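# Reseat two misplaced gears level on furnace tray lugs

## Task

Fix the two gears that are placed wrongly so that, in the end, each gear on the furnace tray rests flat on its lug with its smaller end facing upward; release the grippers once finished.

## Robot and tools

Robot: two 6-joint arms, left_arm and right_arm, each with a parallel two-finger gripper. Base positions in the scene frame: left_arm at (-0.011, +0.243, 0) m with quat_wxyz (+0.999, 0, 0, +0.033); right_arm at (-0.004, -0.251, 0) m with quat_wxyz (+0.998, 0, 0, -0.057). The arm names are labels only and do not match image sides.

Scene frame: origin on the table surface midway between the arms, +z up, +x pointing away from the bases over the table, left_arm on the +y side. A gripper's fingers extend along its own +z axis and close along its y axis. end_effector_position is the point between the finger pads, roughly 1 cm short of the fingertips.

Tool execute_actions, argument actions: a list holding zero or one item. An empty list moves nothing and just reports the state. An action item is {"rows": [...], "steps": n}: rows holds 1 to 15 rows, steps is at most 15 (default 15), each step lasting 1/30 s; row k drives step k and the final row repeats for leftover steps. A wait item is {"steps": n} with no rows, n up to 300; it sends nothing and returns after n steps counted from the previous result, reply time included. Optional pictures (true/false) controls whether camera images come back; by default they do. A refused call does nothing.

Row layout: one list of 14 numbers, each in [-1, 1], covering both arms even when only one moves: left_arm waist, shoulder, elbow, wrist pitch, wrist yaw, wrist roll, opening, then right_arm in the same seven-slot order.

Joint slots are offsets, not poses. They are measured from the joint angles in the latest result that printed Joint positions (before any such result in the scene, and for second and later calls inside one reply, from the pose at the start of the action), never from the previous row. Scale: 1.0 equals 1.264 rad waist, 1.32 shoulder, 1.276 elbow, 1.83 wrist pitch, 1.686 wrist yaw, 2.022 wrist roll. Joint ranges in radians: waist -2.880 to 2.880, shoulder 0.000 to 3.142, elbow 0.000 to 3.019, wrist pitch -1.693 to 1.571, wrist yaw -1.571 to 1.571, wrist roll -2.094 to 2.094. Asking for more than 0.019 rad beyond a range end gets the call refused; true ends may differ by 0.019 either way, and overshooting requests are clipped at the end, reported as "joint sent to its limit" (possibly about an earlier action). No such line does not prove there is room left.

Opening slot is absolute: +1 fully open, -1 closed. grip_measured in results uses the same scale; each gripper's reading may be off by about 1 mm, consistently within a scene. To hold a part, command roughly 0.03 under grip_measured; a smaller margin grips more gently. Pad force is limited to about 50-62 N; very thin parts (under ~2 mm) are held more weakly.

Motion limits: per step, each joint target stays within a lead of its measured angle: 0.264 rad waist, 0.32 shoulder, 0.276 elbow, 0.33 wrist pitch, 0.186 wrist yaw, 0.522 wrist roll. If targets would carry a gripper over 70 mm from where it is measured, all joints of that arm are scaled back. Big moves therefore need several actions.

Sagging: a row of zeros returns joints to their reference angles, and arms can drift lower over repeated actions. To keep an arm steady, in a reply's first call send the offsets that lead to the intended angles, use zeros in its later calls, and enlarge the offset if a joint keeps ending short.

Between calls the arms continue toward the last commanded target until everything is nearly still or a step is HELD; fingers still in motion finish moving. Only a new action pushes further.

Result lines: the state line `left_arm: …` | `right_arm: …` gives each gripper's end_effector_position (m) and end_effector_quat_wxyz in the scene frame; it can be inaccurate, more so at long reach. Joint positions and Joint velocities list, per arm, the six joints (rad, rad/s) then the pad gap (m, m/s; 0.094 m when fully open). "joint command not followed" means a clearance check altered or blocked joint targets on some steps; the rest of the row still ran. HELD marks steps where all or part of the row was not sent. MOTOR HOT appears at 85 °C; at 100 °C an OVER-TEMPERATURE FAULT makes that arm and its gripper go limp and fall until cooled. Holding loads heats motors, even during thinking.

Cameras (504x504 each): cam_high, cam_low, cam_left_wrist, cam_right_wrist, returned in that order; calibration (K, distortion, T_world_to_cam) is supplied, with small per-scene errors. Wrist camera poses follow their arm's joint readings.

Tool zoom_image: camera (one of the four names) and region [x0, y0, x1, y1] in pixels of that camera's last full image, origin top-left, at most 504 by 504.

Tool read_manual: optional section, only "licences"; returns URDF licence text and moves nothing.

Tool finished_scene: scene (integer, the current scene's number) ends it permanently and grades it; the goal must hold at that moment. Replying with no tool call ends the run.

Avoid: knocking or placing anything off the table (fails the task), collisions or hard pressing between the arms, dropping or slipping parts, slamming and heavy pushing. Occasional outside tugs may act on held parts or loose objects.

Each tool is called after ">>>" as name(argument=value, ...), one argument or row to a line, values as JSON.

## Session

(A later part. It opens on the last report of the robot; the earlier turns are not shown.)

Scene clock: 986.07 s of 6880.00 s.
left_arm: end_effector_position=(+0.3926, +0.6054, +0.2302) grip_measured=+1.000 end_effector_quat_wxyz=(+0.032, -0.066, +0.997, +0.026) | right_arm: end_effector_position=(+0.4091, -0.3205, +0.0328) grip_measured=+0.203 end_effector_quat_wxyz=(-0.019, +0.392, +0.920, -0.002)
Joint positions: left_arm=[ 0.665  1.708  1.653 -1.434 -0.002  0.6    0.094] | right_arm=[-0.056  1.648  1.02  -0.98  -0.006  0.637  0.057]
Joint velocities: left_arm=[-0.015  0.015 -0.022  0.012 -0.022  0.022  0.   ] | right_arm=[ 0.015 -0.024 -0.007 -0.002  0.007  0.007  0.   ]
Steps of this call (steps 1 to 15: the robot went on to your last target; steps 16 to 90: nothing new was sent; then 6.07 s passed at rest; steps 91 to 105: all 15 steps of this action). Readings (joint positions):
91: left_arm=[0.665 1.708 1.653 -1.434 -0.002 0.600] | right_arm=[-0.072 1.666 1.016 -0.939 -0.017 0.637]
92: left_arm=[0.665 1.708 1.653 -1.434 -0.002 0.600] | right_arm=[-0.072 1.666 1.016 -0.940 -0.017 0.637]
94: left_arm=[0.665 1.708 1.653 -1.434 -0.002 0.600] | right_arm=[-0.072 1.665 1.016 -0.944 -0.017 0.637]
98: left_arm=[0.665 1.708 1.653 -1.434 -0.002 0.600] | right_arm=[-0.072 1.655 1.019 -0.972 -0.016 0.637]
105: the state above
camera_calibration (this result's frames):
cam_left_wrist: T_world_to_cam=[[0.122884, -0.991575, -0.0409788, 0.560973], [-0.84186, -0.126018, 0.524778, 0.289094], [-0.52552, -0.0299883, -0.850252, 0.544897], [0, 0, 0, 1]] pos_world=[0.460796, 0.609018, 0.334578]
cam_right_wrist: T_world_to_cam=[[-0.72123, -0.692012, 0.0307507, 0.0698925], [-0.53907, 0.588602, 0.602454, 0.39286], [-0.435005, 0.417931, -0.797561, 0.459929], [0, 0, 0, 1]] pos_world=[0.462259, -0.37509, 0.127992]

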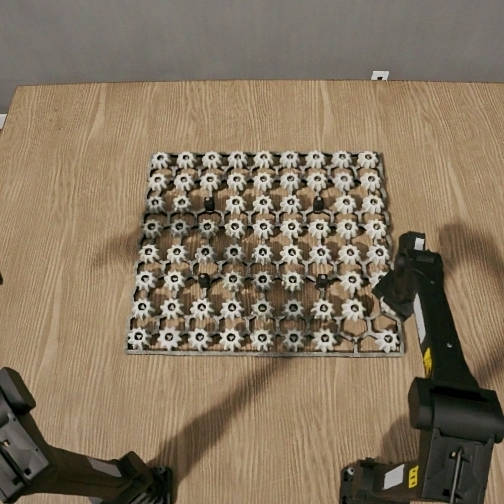

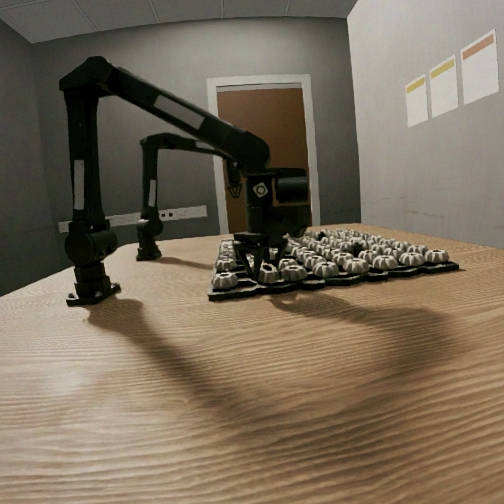

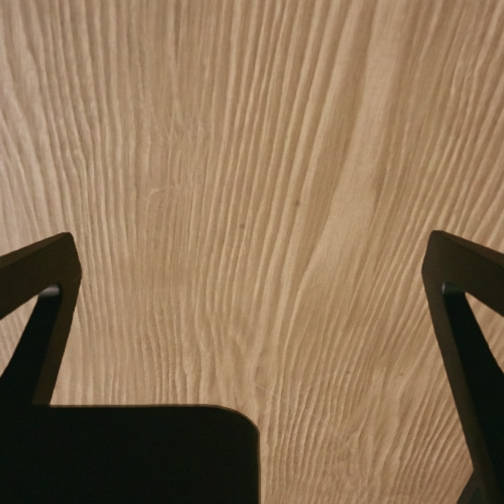

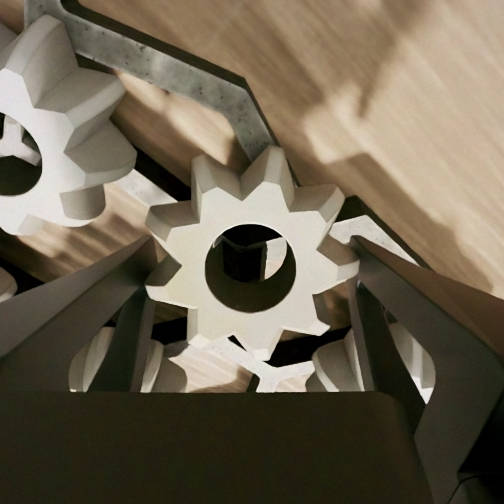

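>>> execute_actions(
  actions=[
    {"rows":[[0,0,0.01,0,0,0,1,0,-0.004,0.04,-0.004,0,0,0.165],[0,0,0.01,0,0,0,1,0,-0.006,0.055,-0.01,0,0,0.165],[0,0,0.01,0,0,0,1,0,-0.008,0.06,-0.014,0,0,0.165],[0,0,0.01,0,0,0,1,0,-0.008,0.06,-0.014,0,0,0.165],[0,0,0.01,0,0,0,1,0,-0.008,0.06,-0.014,0,0,0.165],[0,0,0.01,0,0,0,1,0.005,-0.008,0.06,-0.014,0,0,0.165],[0,0,0.01,0,0,0,1,0.01,-0.008,0.06,-0.014,0,0,0.165],[0,0,0.01,0,0,0,1,0.014,-0.008,0.06,-0.014,0,0,0.165]],"steps":15},
  ],
)

Scene clock: 991.50 s of 6880.00 s.
left_arm: end_effector_position=(+0.3926, +0.6054, +0.2302) grip_measured=+1.000 end_effector_quat_wxyz=(+0.032, -0.066, +0.997, +0.026) | right_arm: end_effector_position=(+0.4137, -0.3165, +0.0377) grip_measured=+0.203 end_effector_quat_wxyz=(-0.018, +0.387, +0.922, -0.002)
Joint positions: left_arm=[ 0.665  1.708  1.653 -1.434 -0.002  0.6    0.094] | right_arm=[-0.044  1.647  1.035 -0.994 -0.004  0.637  0.057]
Joint velocities: left_arm=[-0.005 -0.015 -0.002  0.012 -0.037 -0.022  0.   ] | right_arm=[-0.005 -0.005  0.017  0.012 -0.037 -0.022  0.001]
Steps of this call (steps 1 to 15: the robot went on to your last target; steps 16 to 90: nothing new was sent; then 1.93 s passed at rest; steps 91 to 105: all 15 steps of this action). Readings (joint positions):
91: left_arm=[0.665 1.708 1.653 -1.434 -0.002 0.600] | right_arm=[-0.055 1.647 1.020 -0.980 -0.004 0.637]
92: left_arm=[0.665 1.708 1.653 -1.434 -0.002 0.600] | right_arm=[-0.055 1.647 1.021 -0.981 -0.004 0.637]
94: left_arm=[0.665 1.708 1.653 -1.434 -0.002 0.600] | right_arm=[-0.055 1.647 1.025 -0.989 -0.004 0.637]
98: left_arm=[0.665 1.708 1.653 -1.434 -0.002 0.600] | right_arm=[-0.054 1.647 1.033 -0.994 -0.004 0.637]
105: the state above
camera_calibration (this result's frames):
cam_left_wrist: T_world_to_cam=[[0.122884, -0.991575, -0.0409788, 0.560973], [-0.84186, -0.126018, 0.524778, 0.289094], [-0.52552, -0.0299883, -0.850252, 0.544897], [0, 0, 0, 1]] pos_world=[0.460796, 0.609018, 0.334578]
cam_right_wrist: T_world_to_cam=[[-0.713009, -0.700473, 0.0309211, 0.0697021], [-0.547213, 0.583496, 0.600075, 0.391912], [-0.438379, 0.410938, -0.799346, 0.463412], [0, 0, 0, 1]] pos_world=[0.467308, -0.370289, 0.133095]

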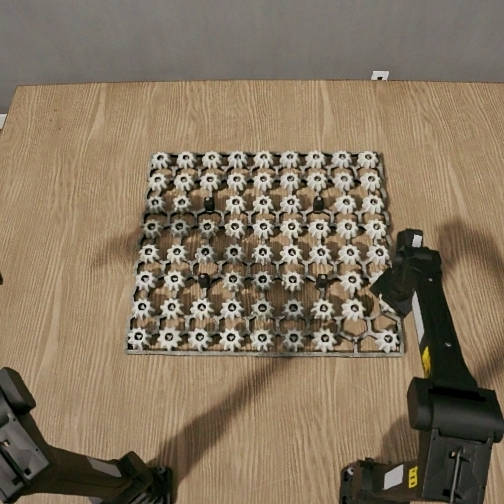

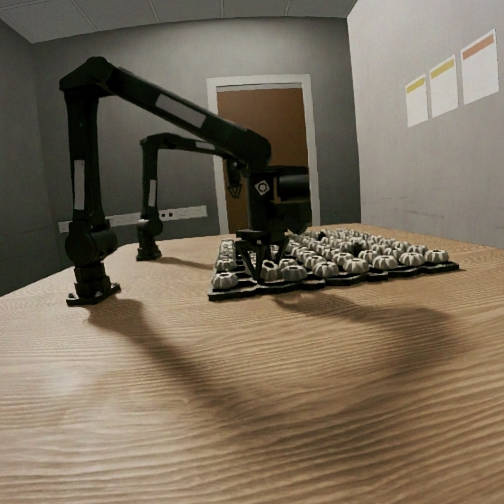

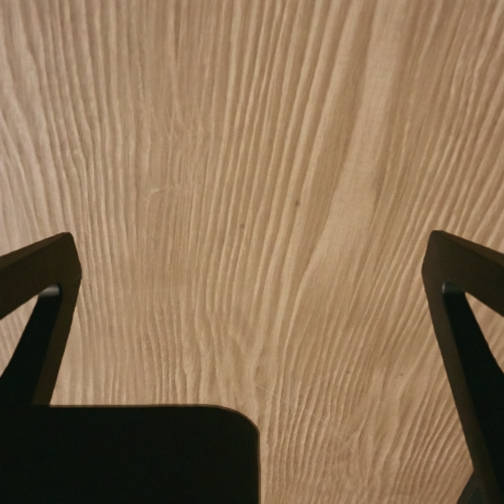

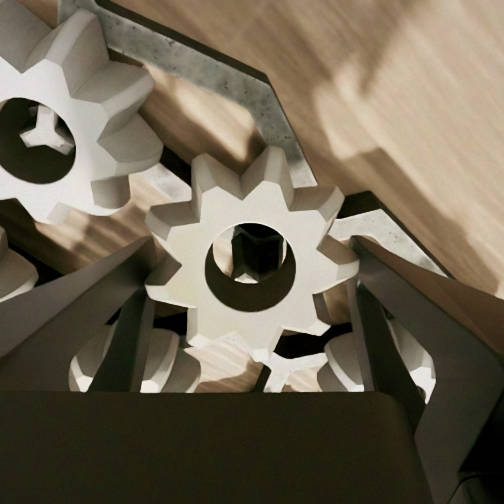

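>>> execute_actions(
  actions=[
    {"rows":[[0,0,0.01,0,0,0,1,0.004,0,0.03,-0.005,0,0,0.165],[0,0,0.01,0,0,0,1,0.008,0,0.03,-0.01,0,0,0.165],[0,0,0.01,0,0,0,1,0.011,0,0.03,-0.014,0,0,0.165]],"steps":12},
  ],
)

Scene clock: 997.67 s of 6880.00 s.
left_arm: end_effector_position=(+0.3926, +0.6054, +0.2302) grip_measured=+1.000 end_effector_quat_wxyz=(+0.032, -0.066, +0.997, +0.026) | right_arm: end_effector_position=(+0.4107, -0.3131, +0.0378) grip_measured=+0.203 end_effector_quat_wxyz=(-0.024, +0.384, +0.923, -0.004)
Joint positions: left_arm=[ 0.665  1.708  1.653 -1.434 -0.002  0.6    0.094] | right_arm=[-0.037  1.647  1.035 -1.008 -0.004  0.637  0.057]
Joint velocities: left_arm=[-0.005 -0.015 -0.012  0.007  0.007 -0.037  0.   ] | right_arm=[-0.005 -0.005  0.002 -0.012 -0.081 -0.037  0.   ]
Steps of this call (steps 1 to 15: the robot went on to your last target; steps 16 to 90: nothing new was sent; then 2.77 s passed at rest; steps 91 to 102: all 12 steps of this action). Readings (joint positions):
91: left_arm=[0.665 1.708 1.653 -1.434 -0.002 0.600] | right_arm=[-0.044 1.647 1.035 -0.994 -0.004 0.637]
92: left_arm=[0.665 1.708 1.653 -1.434 -0.002 0.600] | right_arm=[-0.044 1.647 1.035 -0.995 -0.004 0.637]
94: left_arm=[0.665 1.708 1.653 -1.434 -0.002 0.600] | right_arm=[-0.043 1.647 1.035 -1.001 -0.004 0.637]
98: left_arm=[0.665 1.708 1.653 -1.434 -0.002 0.600] | right_arm=[-0.038 1.647 1.035 -1.007 -0.004 0.637]
102: the state above
camera_calibration (this result's frames):
cam_left_wrist: T_world_to_cam=[[0.122884, -0.991575, -0.0409788, 0.560973], [-0.84186, -0.126018, 0.524778, 0.289094], [-0.52552, -0.0299883, -0.850252, 0.544897], [0, 0, 0, 1]] pos_world=[0.460796, 0.609018, 0.334578]
cam_right_wrist: T_world_to_cam=[[-0.707692, -0.705427, 0.0393109, 0.065888], [-0.542771, 0.578447, 0.608932, 0.384473], [-0.452296, 0.4096, -0.792248, 0.46586], [0, 0, 0, 1]] pos_world=[0.466016, -0.366734, 0.132368]

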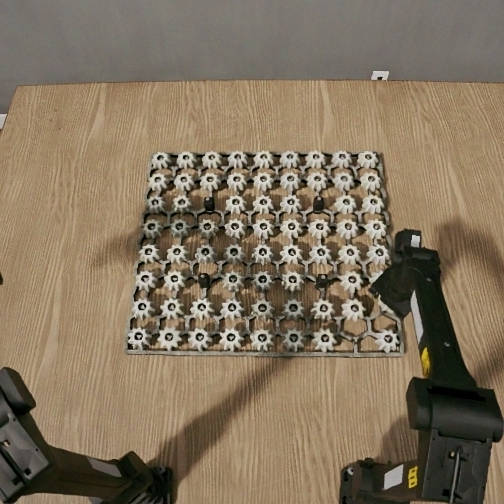

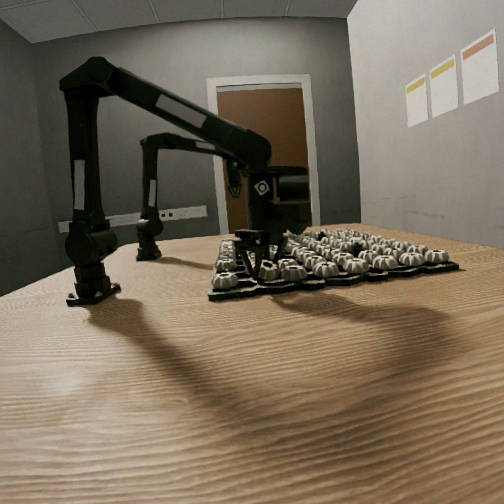

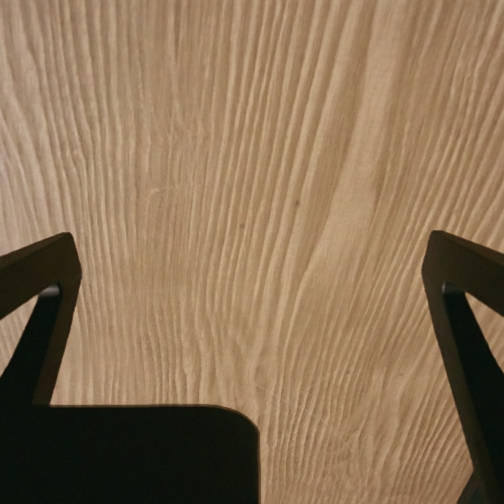

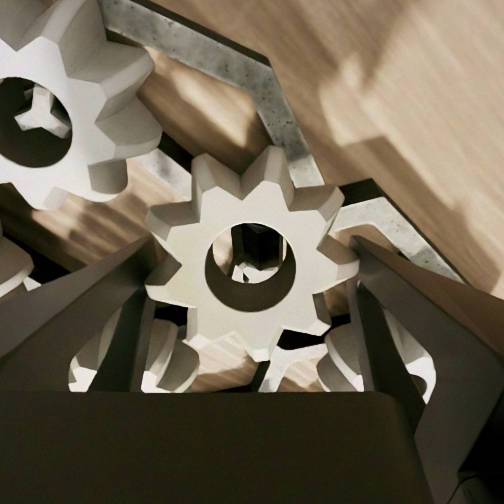

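>>> execute_actions(
  actions=[],
)

Scene clock: 1015.57 s of 6880.00 s.
left_arm: end_effector_position=(+0.3926, +0.6054, +0.2302) grip_measured=+1.000 end_effector_quat_wxyz=(+0.032, -0.066, +0.997, +0.026) | right_arm: end_effector_position=(+0.4107, -0.3131, +0.0378) grip_measured=+0.203 end_effector_quat_wxyz=(-0.024, +0.384, +0.923, -0.004)
Joint positions: left_arm=[ 0.665  1.708  1.653 -1.434 -0.002  0.6    0.094] | right_arm=[-0.037  1.647  1.035 -1.008 -0.004  0.637  0.057]
Joint velocities: left_arm=[-0.015 -0.015  0.017 -0.007 -0.022 -0.022  0.   ] | right_arm=[ 0.005  0.005  0.017 -0.002  0.037  0.007 -0.   ]
Steps of this call (steps 1 to 15: the robot went on to your last target; steps 16 to 90: nothing new was sent; then 14.90 s passed at rest). Readings (joint positions):
1: left_arm=[0.665 1.708 1.653 -1.434 -0.002 0.600] | right_arm=[-0.037 1.647 1.035 -1.008 -0.004 0.637]
2: left_arm=[0.665 1.708 1.653 -1.434 -0.002 0.600] | right_arm=[-0.037 1.647 1.035 -1.008 -0.004 0.637]
4: left_arm=[0.665 1.708 1.653 -1.434 -0.002 0.600] | right_arm=[-0.037 1.647 1.035 -1.008 -0.004 0.637]
8: left_arm=[0.665 1.708 1.653 -1.434 -0.002 0.600] | right_arm=[-0.037 1.647 1.035 -1.008 -0.004 0.637]
90: the state above
All arms were judged still, so your last target was given up. Only a new action makes them travel on or press farther. Fingers that are still opening or closing keep moving.
camera_calibration (this result's frames):
cam_left_wrist: T_world_to_cam=[[0.122884, -0.991575, -0.0409788, 0.560973], [-0.84186, -0.126018, 0.524778, 0.289094], [-0.52552, -0.0299883, -0.850252, 0.544897], [0, 0, 0, 1]] pos_world=[0.460796, 0.609018, 0.334578]
cam_right_wrist: T_world_to_cam=[[-0.707692, -0.705427, 0.0393109, 0.065888], [-0.542771, 0.578447, 0.608932, 0.384473], [-0.452296, 0.4096, -0.792248, 0.46586], [0, 0, 0, 1]] pos_world=[0.466016, -0.366734, 0.132368]

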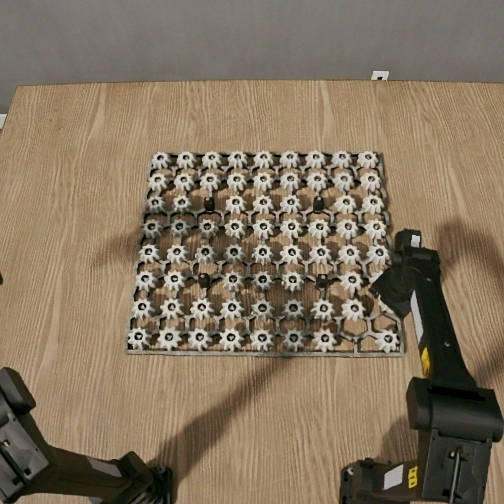

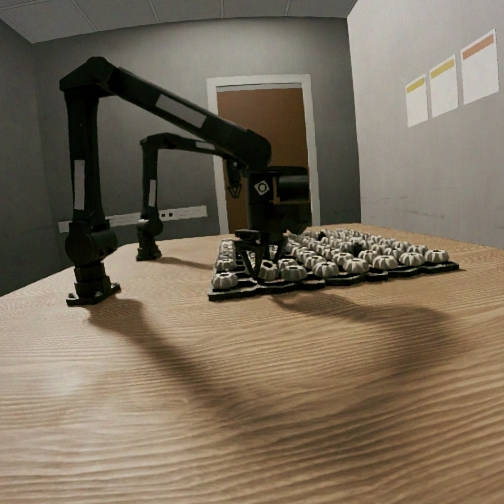

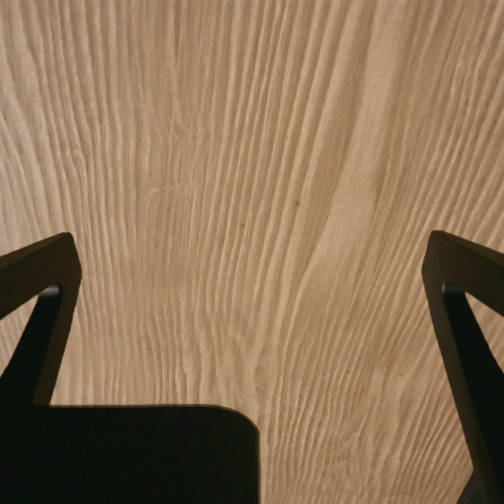

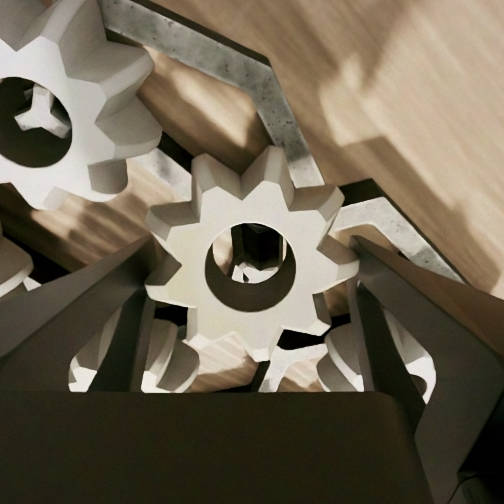

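>>> execute_actions(
  actions=[
    {"rows":[[0,0,0.01,0,0,0,1,0.012,0,0.01,-0.013,0,0,0.165]],"steps":15},
  ],
)

>>> zoom_image(
  camera="cam_high",
  region=[250,230,430,370],
)

Scene clock: 1025.63 s of 6880.00 s.
left_arm: end_effector_position=(+0.3926, +0.6054, +0.2302) grip_measured=+1.000 end_effector_quat_wxyz=(+0.032, -0.066, +0.997, +0.026) | right_arm: end_effector_position=(+0.4084, -0.3092, +0.0380) grip_measured=+0.203 end_effector_quat_wxyz=(-0.030, +0.380, +0.925, -0.006)
Joint positions: left_arm=[ 0.665  1.708  1.653 -1.434 -0.002  0.6    0.094] | right_arm=[-0.029  1.647  1.035 -1.02  -0.004  0.637  0.057]
Joint velocities: left_arm=[-0.005 -0.015 -0.012  0.022 -0.051 -0.051  0.   ] | right_arm=[-0.005 -0.005 -0.012 -0.002 -0.051  0.007 -0.001]
Steps of this call (steps 1 to 90: nothing new was sent; then 6.57 s passed at rest; steps 91 to 105: all 15 steps of this action). Readings (joint positions):
91: left_arm=[0.665 1.708 1.653 -1.434 -0.002 0.600] | right_arm=[-0.037 1.647 1.035 -1.010 -0.004 0.637]
92: left_arm=[0.665 1.708 1.653 -1.434 -0.002 0.600] | right_arm=[-0.036 1.647 1.035 -1.013 -0.004 0.637]
94: left_arm=[0.665 1.708 1.653 -1.434 -0.002 0.600] | right_arm=[-0.033 1.647 1.035 -1.018 -0.004 0.637]
98: left_arm=[0.665 1.708 1.653 -1.434 -0.002 0.600] | right_arm=[-0.029 1.647 1.035 -1.020 -0.004 0.637]
105: the state above
camera_calibration (this result's frames):
cam_left_wrist: T_world_to_cam=[[0.122884, -0.991575, -0.0409788, 0.560973], [-0.84186, -0.126018, 0.524778, 0.289094], [-0.52552, -0.0299883, -0.850252, 0.544897], [0, 0, 0, 1]] pos_world=[0.460796, 0.609018, 0.334578]
cam_right_wrist: T_world_to_cam=[[-0.701246, -0.711413, 0.0463341, 0.0622018], [-0.540434, 0.572848, 0.61626, 0.377877], [-0.464957, 0.407109, -0.786179, 0.467496], [0, 0, 0, 1]] pos_world=[0.465202, -0.362536, 0.131783]

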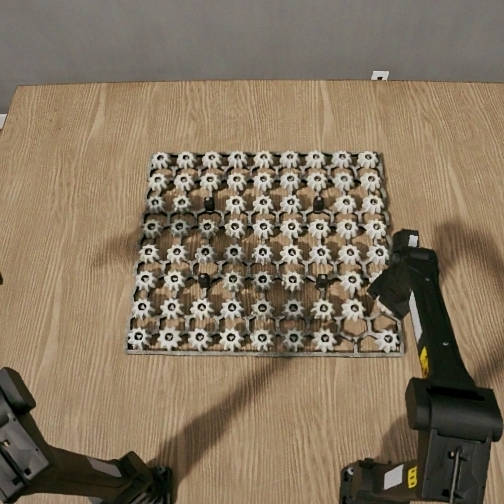

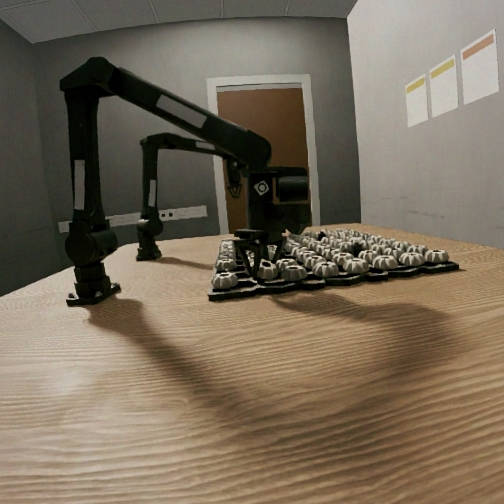

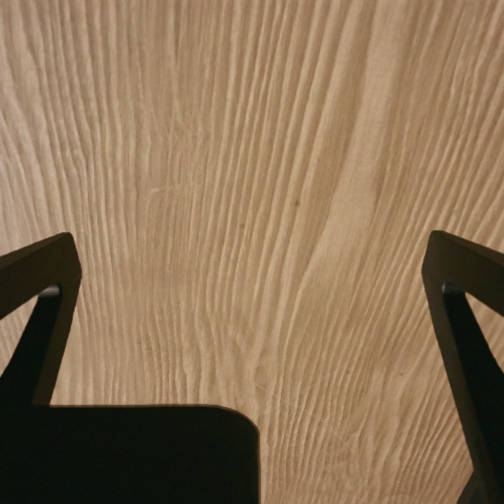

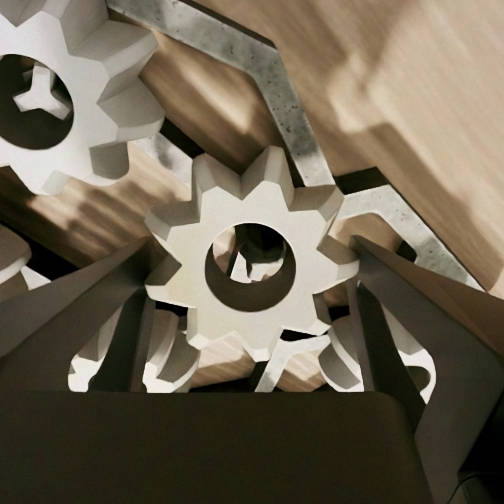

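Region (250, 230, 430, 370) of cam_high's 504x504 image, scaled by 2.800, with more detail than that image has.

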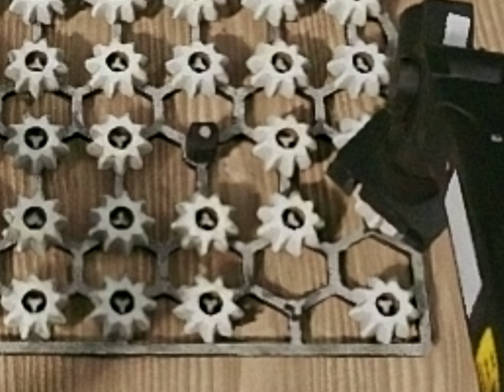

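>>> execute_actions(
  actions=[
    {"rows":[[0,0,0.01,0,0,0,1,0.008,0,0.01,-0.012,0,0,0.165]],"steps":15},
  ],
)

>>> zoom_image(
  camera="cam_right_wrist",
  region=[170,180,330,340],
)

Scene clock: 1033.43 s of 6880.00 s.
left_arm: end_effector_position=(+0.3926, +0.6054, +0.2302) grip_measured=+1.000 end_effector_quat_wxyz=(+0.032, -0.066, +0.997, +0.026) | right_arm: end_effector_position=(+0.4061, -0.3081, +0.0381) grip_measured=+0.203 end_effector_quat_wxyz=(-0.035, +0.379, +0.925, -0.007)
Joint positions: left_arm=[ 0.665  1.708  1.653 -1.434 -0.002  0.6    0.094] | right_arm=[-0.027  1.647  1.035 -1.029 -0.004  0.637  0.057]
Joint velocities: left_arm=[ 0.005 -0.005  0.007 -0.017  0.022 -0.022  0.   ] | right_arm=[-0.005  0.005  0.012  0.007  0.037 -0.007 -0.001]
Steps of this call (steps 1 to 15: the robot went on to your last target; steps 16 to 90: nothing new was sent; then 4.30 s passed at rest; steps 91 to 105: all 15 steps of this action). Readings (joint positions):
91: left_arm=[0.665 1.708 1.653 -1.434 -0.002 0.600] | right_arm=[-0.029 1.647 1.035 -1.021 -0.004 0.637]
92: left_arm=[0.665 1.708 1.653 -1.434 -0.002 0.600] | right_arm=[-0.028 1.647 1.035 -1.024 -0.004 0.637]
94: left_arm=[0.665 1.708 1.653 -1.434 -0.002 0.600] | right_arm=[-0.027 1.647 1.035 -1.028 -0.004 0.637]
98: left_arm=[0.665 1.708 1.653 -1.434 -0.002 0.600] | right_arm=[-0.027 1.647 1.035 -1.029 -0.004 0.637]
105: the state above
camera_calibration (this result's frames):
cam_left_wrist: T_world_to_cam=[[0.122884, -0.991575, -0.0409788, 0.560973], [-0.84186, -0.126018, 0.524778, 0.289094], [-0.52552, -0.0299883, -0.850252, 0.544897], [0, 0, 0, 1]] pos_world=[0.460796, 0.609018, 0.334578]
cam_right_wrist: T_world_to_cam=[[-0.699423, -0.712814, 0.0519934, 0.0600509], [-0.535679, 0.570992, 0.622106, 0.373225], [-0.473134, 0.407264, -0.781205, 0.469319], [0, 0, 0, 1]] pos_world=[0.46398, -0.36144, 0.131326]

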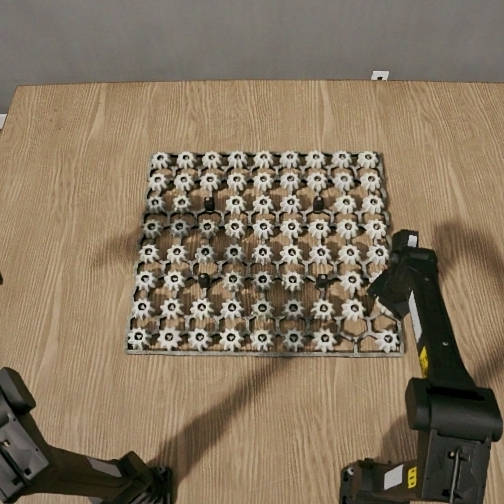

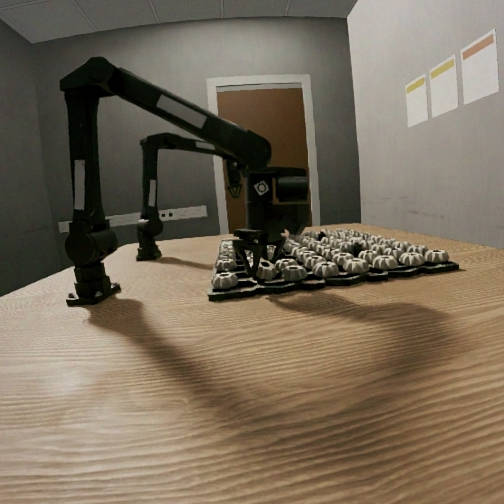

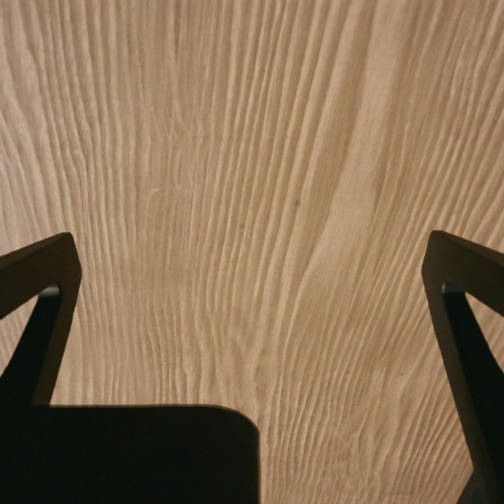

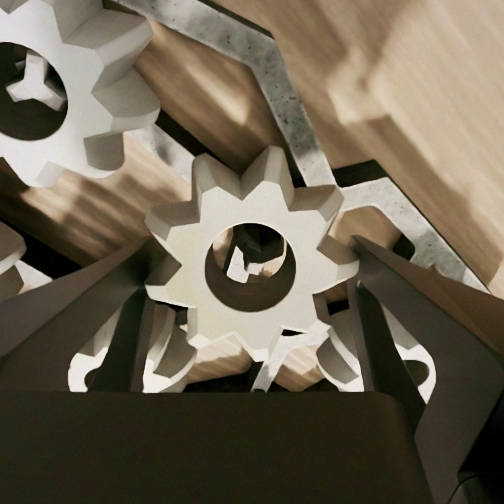

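Region (170, 180, 330, 340) of cam_right_wrist's 504x504 image, scaled by 3.150, with more detail than that image has.

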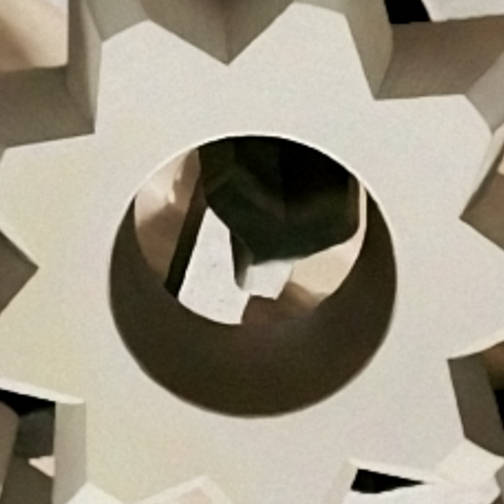

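>>> execute_actions(
  actions=[
    {"rows":[[0,0,0.01,0,0,0,1,0,0.006,-0.012,0.012,0,0,0.165]],"steps":15},
  ],
)

>>> zoom_image(
  camera="cam_low",
  region=[200,210,470,310],
)

Scene clock: 1041.00 s of 6880.00 s.
left_arm: end_effector_position=(+0.3926, +0.6054, +0.2302) grip_measured=+1.000 end_effector_quat_wxyz=(+0.032, -0.066, +0.997, +0.026) | right_arm: end_effector_position=(+0.4021, -0.3076, +0.0327) grip_measured=+0.203 end_effector_quat_wxyz=(-0.038, +0.379, +0.925, -0.008)
Joint positions: left_arm=[ 0.665  1.708  1.653 -1.434 -0.002  0.6    0.094] | right_arm=[-0.027  1.651  1.022 -1.02  -0.004  0.637  0.057]
Joint velocities: left_arm=[ 0.015 -0.005  0.027  0.002  0.007  0.037  0.   ] | right_arm=[-0.015 -0.015  0.007 -0.012  0.022 -0.081  0.   ]
Steps of this call (steps 1 to 15: the robot went on to your last target; steps 16 to 90: nothing new was sent; then 4.07 s passed at rest; steps 91 to 105: all 15 steps of this action). Readings (joint positions):
91: left_arm=[0.665 1.708 1.653 -1.434 -0.002 0.600] | right_arm=[-0.027 1.647 1.034 -1.027 -0.004 0.637]
92: left_arm=[0.665 1.708 1.653 -1.434 -0.002 0.600] | right_arm=[-0.027 1.647 1.032 -1.023 -0.004 0.637]
94: left_arm=[0.665 1.708 1.653 -1.434 -0.002 0.600] | right_arm=[-0.027 1.648 1.027 -1.020 -0.004 0.637]
98: left_arm=[0.665 1.708 1.653 -1.434 -0.002 0.600] | right_arm=[-0.027 1.650 1.022 -1.020 -0.004 0.637]
105: the state above
camera_calibration (this result's frames):
cam_left_wrist: T_world_to_cam=[[0.122884, -0.991575, -0.0409788, 0.560973], [-0.84186, -0.126018, 0.524778, 0.289094], [-0.52552, -0.0299883, -0.850252, 0.544897], [0, 0, 0, 1]] pos_world=[0.460796, 0.609018, 0.334578]
cam_right_wrist: T_world_to_cam=[[-0.699035, -0.712869, 0.0562913, 0.0575972], [-0.531198, 0.570361, 0.626512, 0.371985], [-0.478727, 0.408051, -0.777377, 0.465278], [0, 0, 0, 1]] pos_world=[0.460601, -0.360964, 0.125401]

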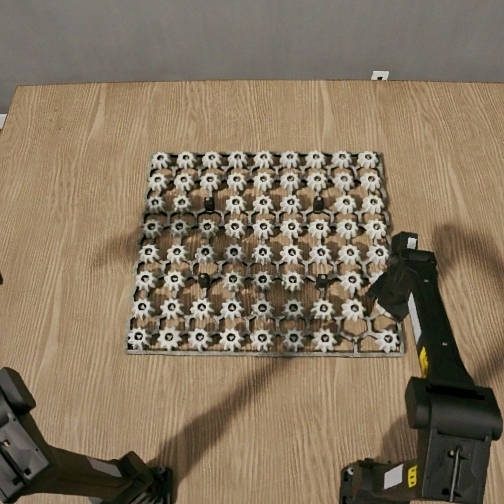

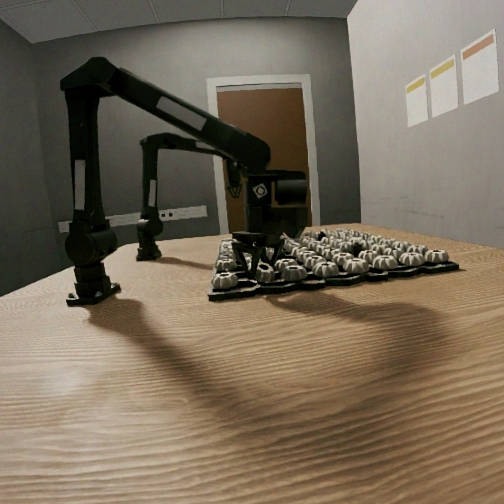

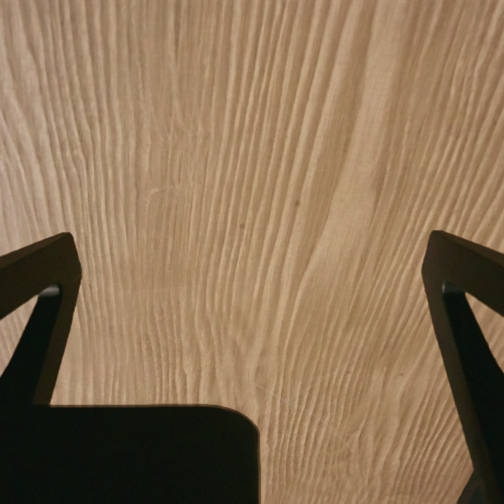

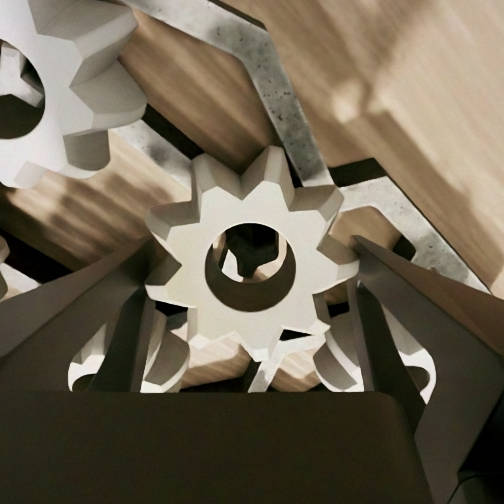

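Region (200, 210, 470, 310) of cam_low's 504x504 image, scaled by 1.867, with more detail than that image has; it fills the top 187 rows of this view, and the rest is white.

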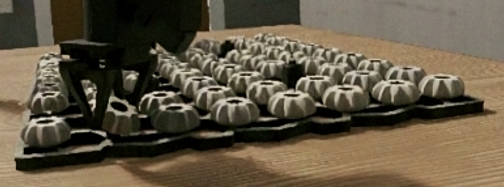

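>>> execute_actions(
  actions=[
    {"rows":[[0,0,0.01,0,0,0,1,0,0.008,-0.01,0.016,0,0,0.165]],"steps":15},
  ],
)

>>> zoom_image(
  camera="cam_low",
  region=[200,230,330,300],
)

Scene clock: 1044.47 s of 6880.00 s.
left_arm: end_effector_position=(+0.3926, +0.6054, +0.2302) grip_measured=+1.000 end_effector_quat_wxyz=(+0.032, -0.066, +0.997, +0.026) | right_arm: end_effector_position=(+0.4012, -0.3074, +0.0279) grip_measured=+0.203 end_effector_quat_wxyz=(-0.037, +0.379, +0.925, -0.007)
Joint positions: left_arm=[ 0.665  1.708  1.653 -1.434 -0.002  0.6    0.094] | right_arm=[-0.027  1.656  1.013 -1.003 -0.004  0.637  0.057]
Joint velocities: left_arm=[ 0.005  0.005  0.002  0.007 -0.022 -0.007  0.   ] | right_arm=[-0.005  0.015  0.012 -0.007 -0.022  0.051 -0.   ]
Steps of this call (steps 1 to 15: the robot went on to your last target; steps 16 to 89: nothing new was sent; steps 90 to 104: all 15 steps of this action). Readings (joint positions):
90: left_arm=[0.665 1.708 1.653 -1.434 -0.002 0.600] | right_arm=[-0.027 1.651 1.021 -1.017 -0.004 0.637]
91: left_arm=[0.665 1.708 1.653 -1.434 -0.002 0.600] | right_arm=[-0.027 1.651 1.019 -1.010 -0.004 0.637]
93: left_arm=[0.665 1.708 1.653 -1.434 -0.002 0.600] | right_arm=[-0.027 1.653 1.016 -1.005 -0.004 0.637]
97: left_arm=[0.665 1.708 1.653 -1.434 -0.002 0.600] | right_arm=[-0.027 1.655 1.013 -1.003 -0.004 0.637]
104: the state above
camera_calibration (this result's frames):
cam_left_wrist: T_world_to_cam=[[0.122884, -0.991575, -0.0409788, 0.560973], [-0.84186, -0.126018, 0.524778, 0.289094], [-0.52552, -0.0299883, -0.850252, 0.544897], [0, 0, 0, 1]] pos_world=[0.460796, 0.609018, 0.334578]
cam_right_wrist: T_world_to_cam=[[-0.699161, -0.712851, 0.0549344, 0.057406], [-0.532616, 0.570561, 0.625124, 0.375114], [-0.476964, 0.407803, -0.77859, 0.460271], [0, 0, 0, 1]] pos_world=[0.45946, -0.360803, 0.120716]

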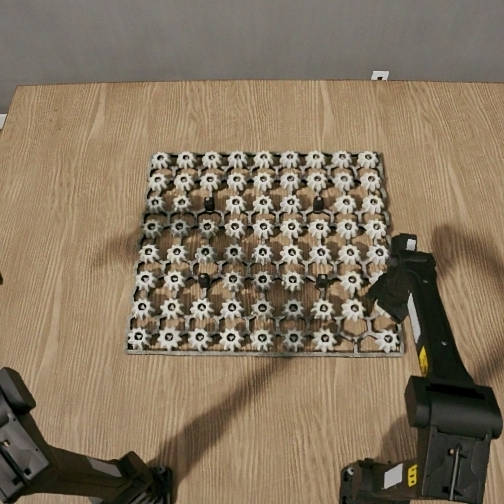

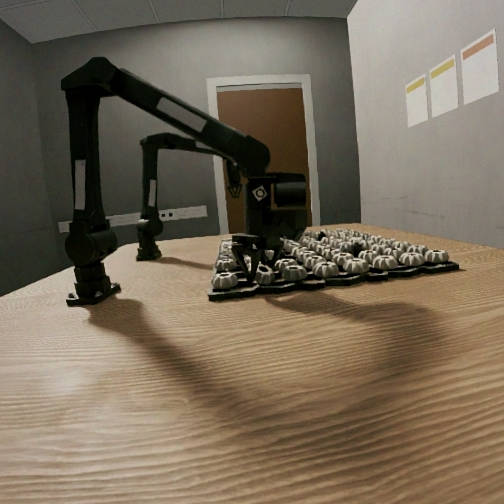

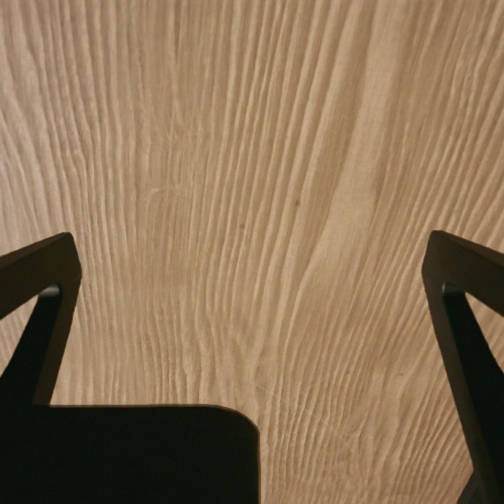

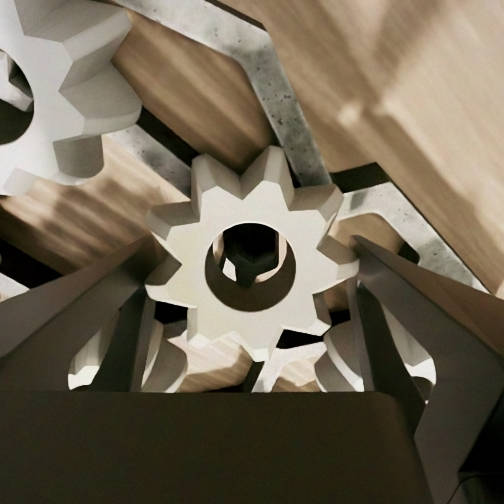

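Region (200, 230, 330, 300) of cam_low's 504x504 image, scaled by 3.877, with more detail than that image has; it fills the top 271 rows of this view, and the rest is white.

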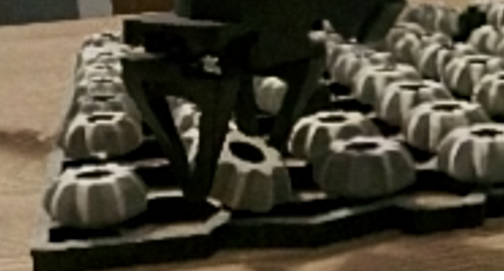

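>>> execute_actions(
  actions=[
    {"rows":[[0,0,0.01,0,0,0,1,0,0.008,-0.01,0.012,0,0,0.165]],"steps":15},
  ],
)

>>> zoom_image(
  camera="cam_low",
  region=[200,230,330,300],
)

Scene clock: 1051.27 s of 6880.00 s.
left_arm: end_effector_position=(+0.3926, +0.6054, +0.2302) grip_measured=+1.000 end_effector_quat_wxyz=(+0.032, -0.066, +0.997, +0.026) | right_arm: end_effector_position=(+0.4000, -0.3072, +0.0257) grip_measured=+0.203 end_effector_quat_wxyz=(-0.037, +0.379, +0.925, -0.007)
Joint positions: left_arm=[ 0.665  1.708  1.653 -1.434 -0.002  0.6    0.094] | right_arm=[-0.027  1.657  1.006 -0.996 -0.004  0.637  0.057]
Joint velocities: left_arm=[-0.005 -0.015 -0.007 -0.007  0.037 -0.022  0.   ] | right_arm=[-0.005 -0.005 -0.007  0.012 -0.051  0.007 -0.   ]
Steps of this call (steps 1 to 15: the robot went on to your last target; steps 16 to 90: nothing new was sent; then 3.30 s passed at rest; steps 91 to 105: all 15 steps of this action). Readings (joint positions):
91: left_arm=[0.665 1.708 1.653 -1.434 -0.002 0.600] | right_arm=[-0.027 1.656 1.012 -1.002 -0.004 0.637]
92: left_arm=[0.665 1.708 1.653 -1.434 -0.002 0.600] | right_arm=[-0.027 1.656 1.010 -1.000 -0.004 0.637]
94: left_arm=[0.665 1.708 1.653 -1.434 -0.002 0.600] | right_arm=[-0.027 1.657 1.007 -0.997 -0.004 0.637]
98: left_arm=[0.665 1.708 1.653 -1.434 -0.002 0.600] | right_arm=[-0.027 1.657 1.006 -0.996 -0.004 0.637]
105: the state above
camera_calibration (this result's frames):
cam_left_wrist: T_world_to_cam=[[0.122884, -0.991575, -0.0409788, 0.560973], [-0.84186, -0.126018, 0.524778, 0.289094], [-0.52552, -0.0299883, -0.850252, 0.544897], [0, 0, 0, 1]] pos_world=[0.460796, 0.609018, 0.334578]
cam_right_wrist: T_world_to_cam=[[-0.699205, -0.712849, 0.0544026, 0.0568969], [-0.532869, 0.570374, 0.625079, 0.375757], [-0.476617, 0.408069, -0.778663, 0.457862], [0, 0, 0, 1]] pos_world=[0.458236, -0.360602, 0.118548]

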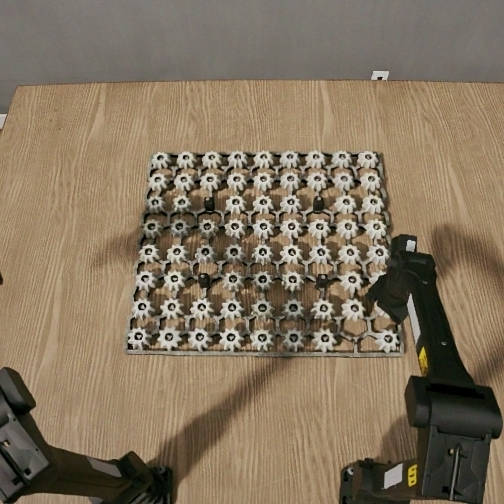

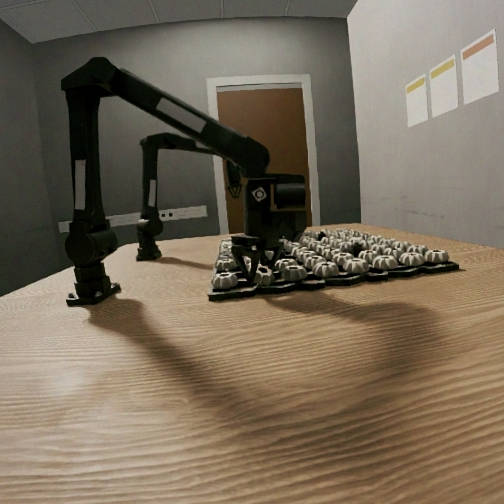

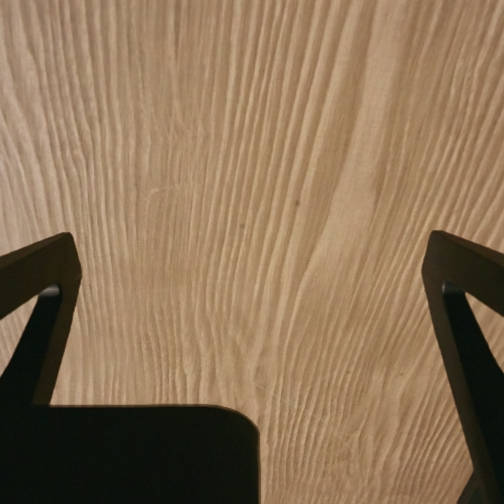

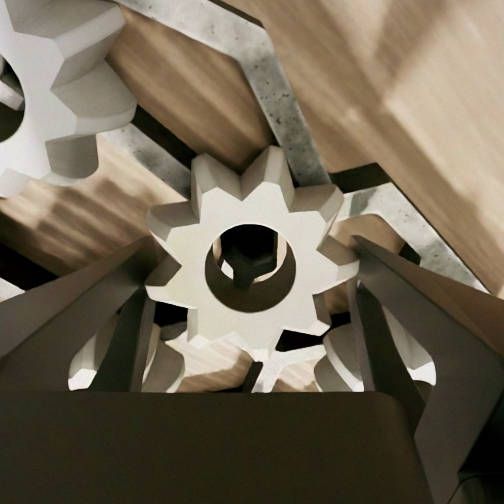

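Region (200, 230, 330, 300) of cam_low's 504x504 image, scaled by 3.877, with more detail than that image has; it fills the top 271 rows of this view, and the rest is white.

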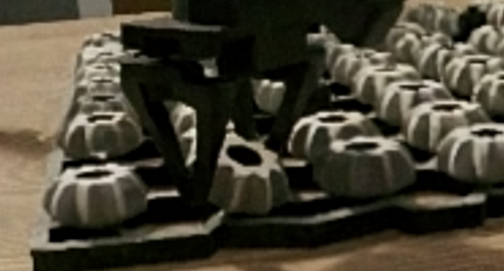

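>>> execute_actions(
  actions=[
    {"rows":[[0,0,0.01,0,0,0,1,0,0,0,0,0,0,0.19],[0,0,0.01,0,0,0,1,0,0,0,0,0,0,0.2],[0,0,0.01,0,0,0,1,0,0,0,0,0,0,0.21],[0,0,0.01,0,0,0,1,0,0,0,0,0,0,0.22],[0,0,0.01,0,0,0,1,0,0,0,0,0,0,0.24],[0,0,0.01,0,0,0,1,0,0,0,0,0,0,0.27],[0,0,0.01,0,0,0,1,0,0,0,0,0,0,0.3],[0,0,0.01,0,0,0,1,0,0,0,0,0,0,0.34]],"steps":15},
  ],
)

>>> zoom_image(
  camera="cam_low",
  region=[200,230,330,300],
)

Scene clock: 1057.53 s of 6880.00 s.
left_arm: end_effector_position=(+0.3926, +0.6054, +0.2302) grip_measured=+1.000 end_effector_quat_wxyz=(+0.032, -0.066, +0.997, +0.026) | right_arm: end_effector_position=(+0.4000, -0.3071, +0.0257) grip_measured=+0.338 end_effector_quat_wxyz=(-0.037, +0.379, +0.925, -0.007)
Joint positions: left_arm=[ 0.665  1.708  1.653 -1.434 -0.002  0.6    0.094] | right_arm=[-0.027  1.657  1.006 -0.996 -0.005  0.637  0.063]
Joint velocities: left_arm=[-0.005 -0.005 -0.007 -0.017  0.066 -0.037  0.   ] | right_arm=[-0.005 -0.015 -0.002 -0.002 -0.066 -0.022 -0.001]
Steps of this call (steps 1 to 15: the robot went on to your last target; steps 16 to 90: nothing new was sent; then 2.77 s passed at rest; steps 91 to 105: all 15 steps of this action). Readings (joint positions):
91: left_arm=[0.665 1.708 1.653 -1.434 -0.002 0.600] | right_arm=[-0.027 1.657 1.006 -0.996 -0.004 0.637]
92: left_arm=[0.665 1.708 1.653 -1.434 -0.002 0.600] | right_arm=[-0.027 1.657 1.006 -0.996 -0.004 0.637]
94: left_arm=[0.665 1.708 1.653 -1.434 -0.002 0.600] | right_arm=[-0.027 1.657 1.006 -0.996 -0.004 0.637]
98: left_arm=[0.665 1.708 1.653 -1.434 -0.002 0.600] | right_arm=[-0.027 1.657 1.006 -0.996 -0.005 0.637]
105: the state above
camera_calibration (this result's frames):
cam_left_wrist: T_world_to_cam=[[0.122884, -0.991575, -0.0409788, 0.560973], [-0.84186, -0.126018, 0.524778, 0.289094], [-0.52552, -0.0299883, -0.850252, 0.544897], [0, 0, 0, 1]] pos_world=[0.460796, 0.609018, 0.334578]
cam_right_wrist: T_world_to_cam=[[-0.699228, -0.712849, 0.054097, 0.0569666], [-0.532886, 0.570154, 0.625266, 0.375659], [-0.476564, 0.408376, -0.778535, 0.45791], [0, 0, 0, 1]] pos_world=[0.458239, -0.360574, 0.118531]

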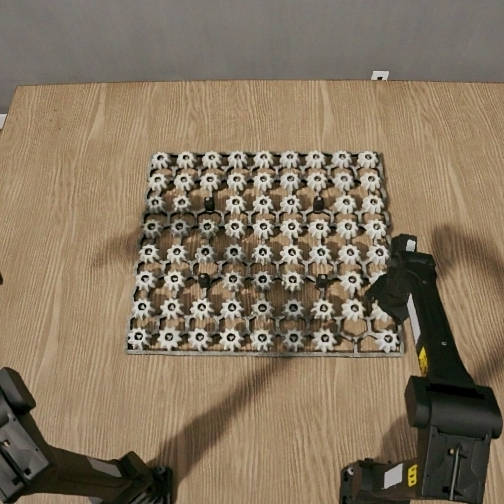

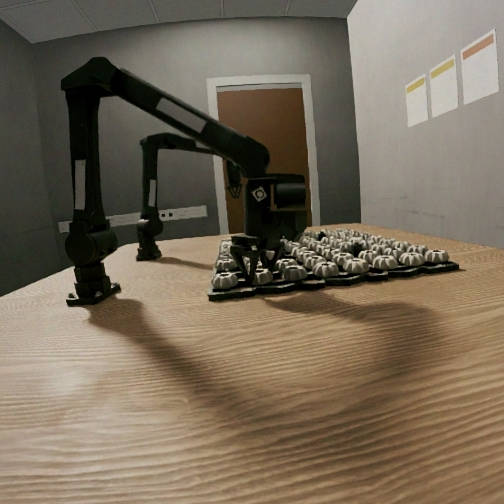

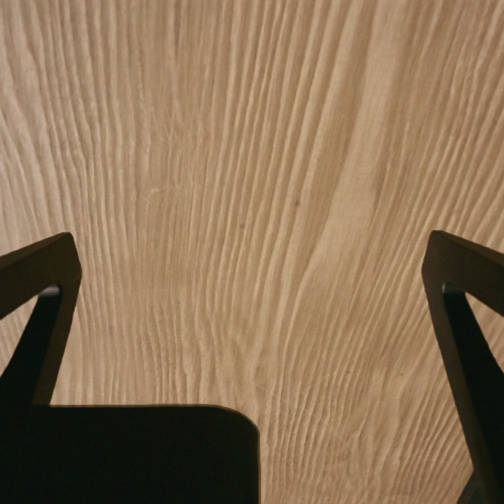

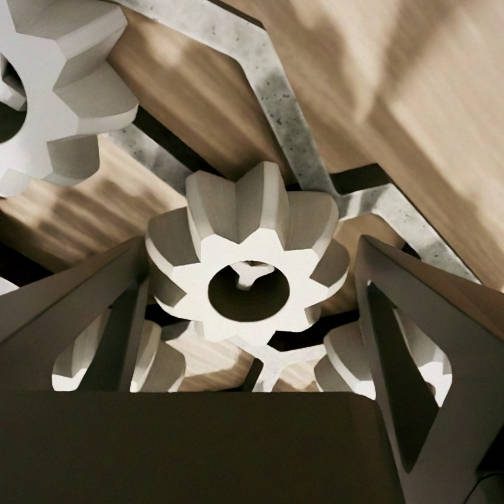

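Region (200, 230, 330, 300) of cam_low's 504x504 image, scaled by 3.877, with more detail than that image has; it fills the top 271 rows of this view, and the rest is white.

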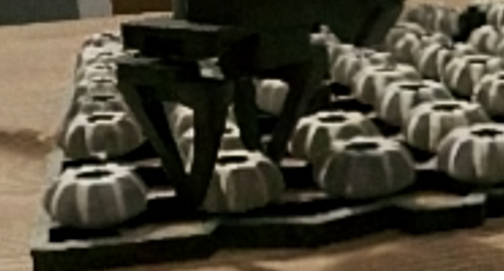

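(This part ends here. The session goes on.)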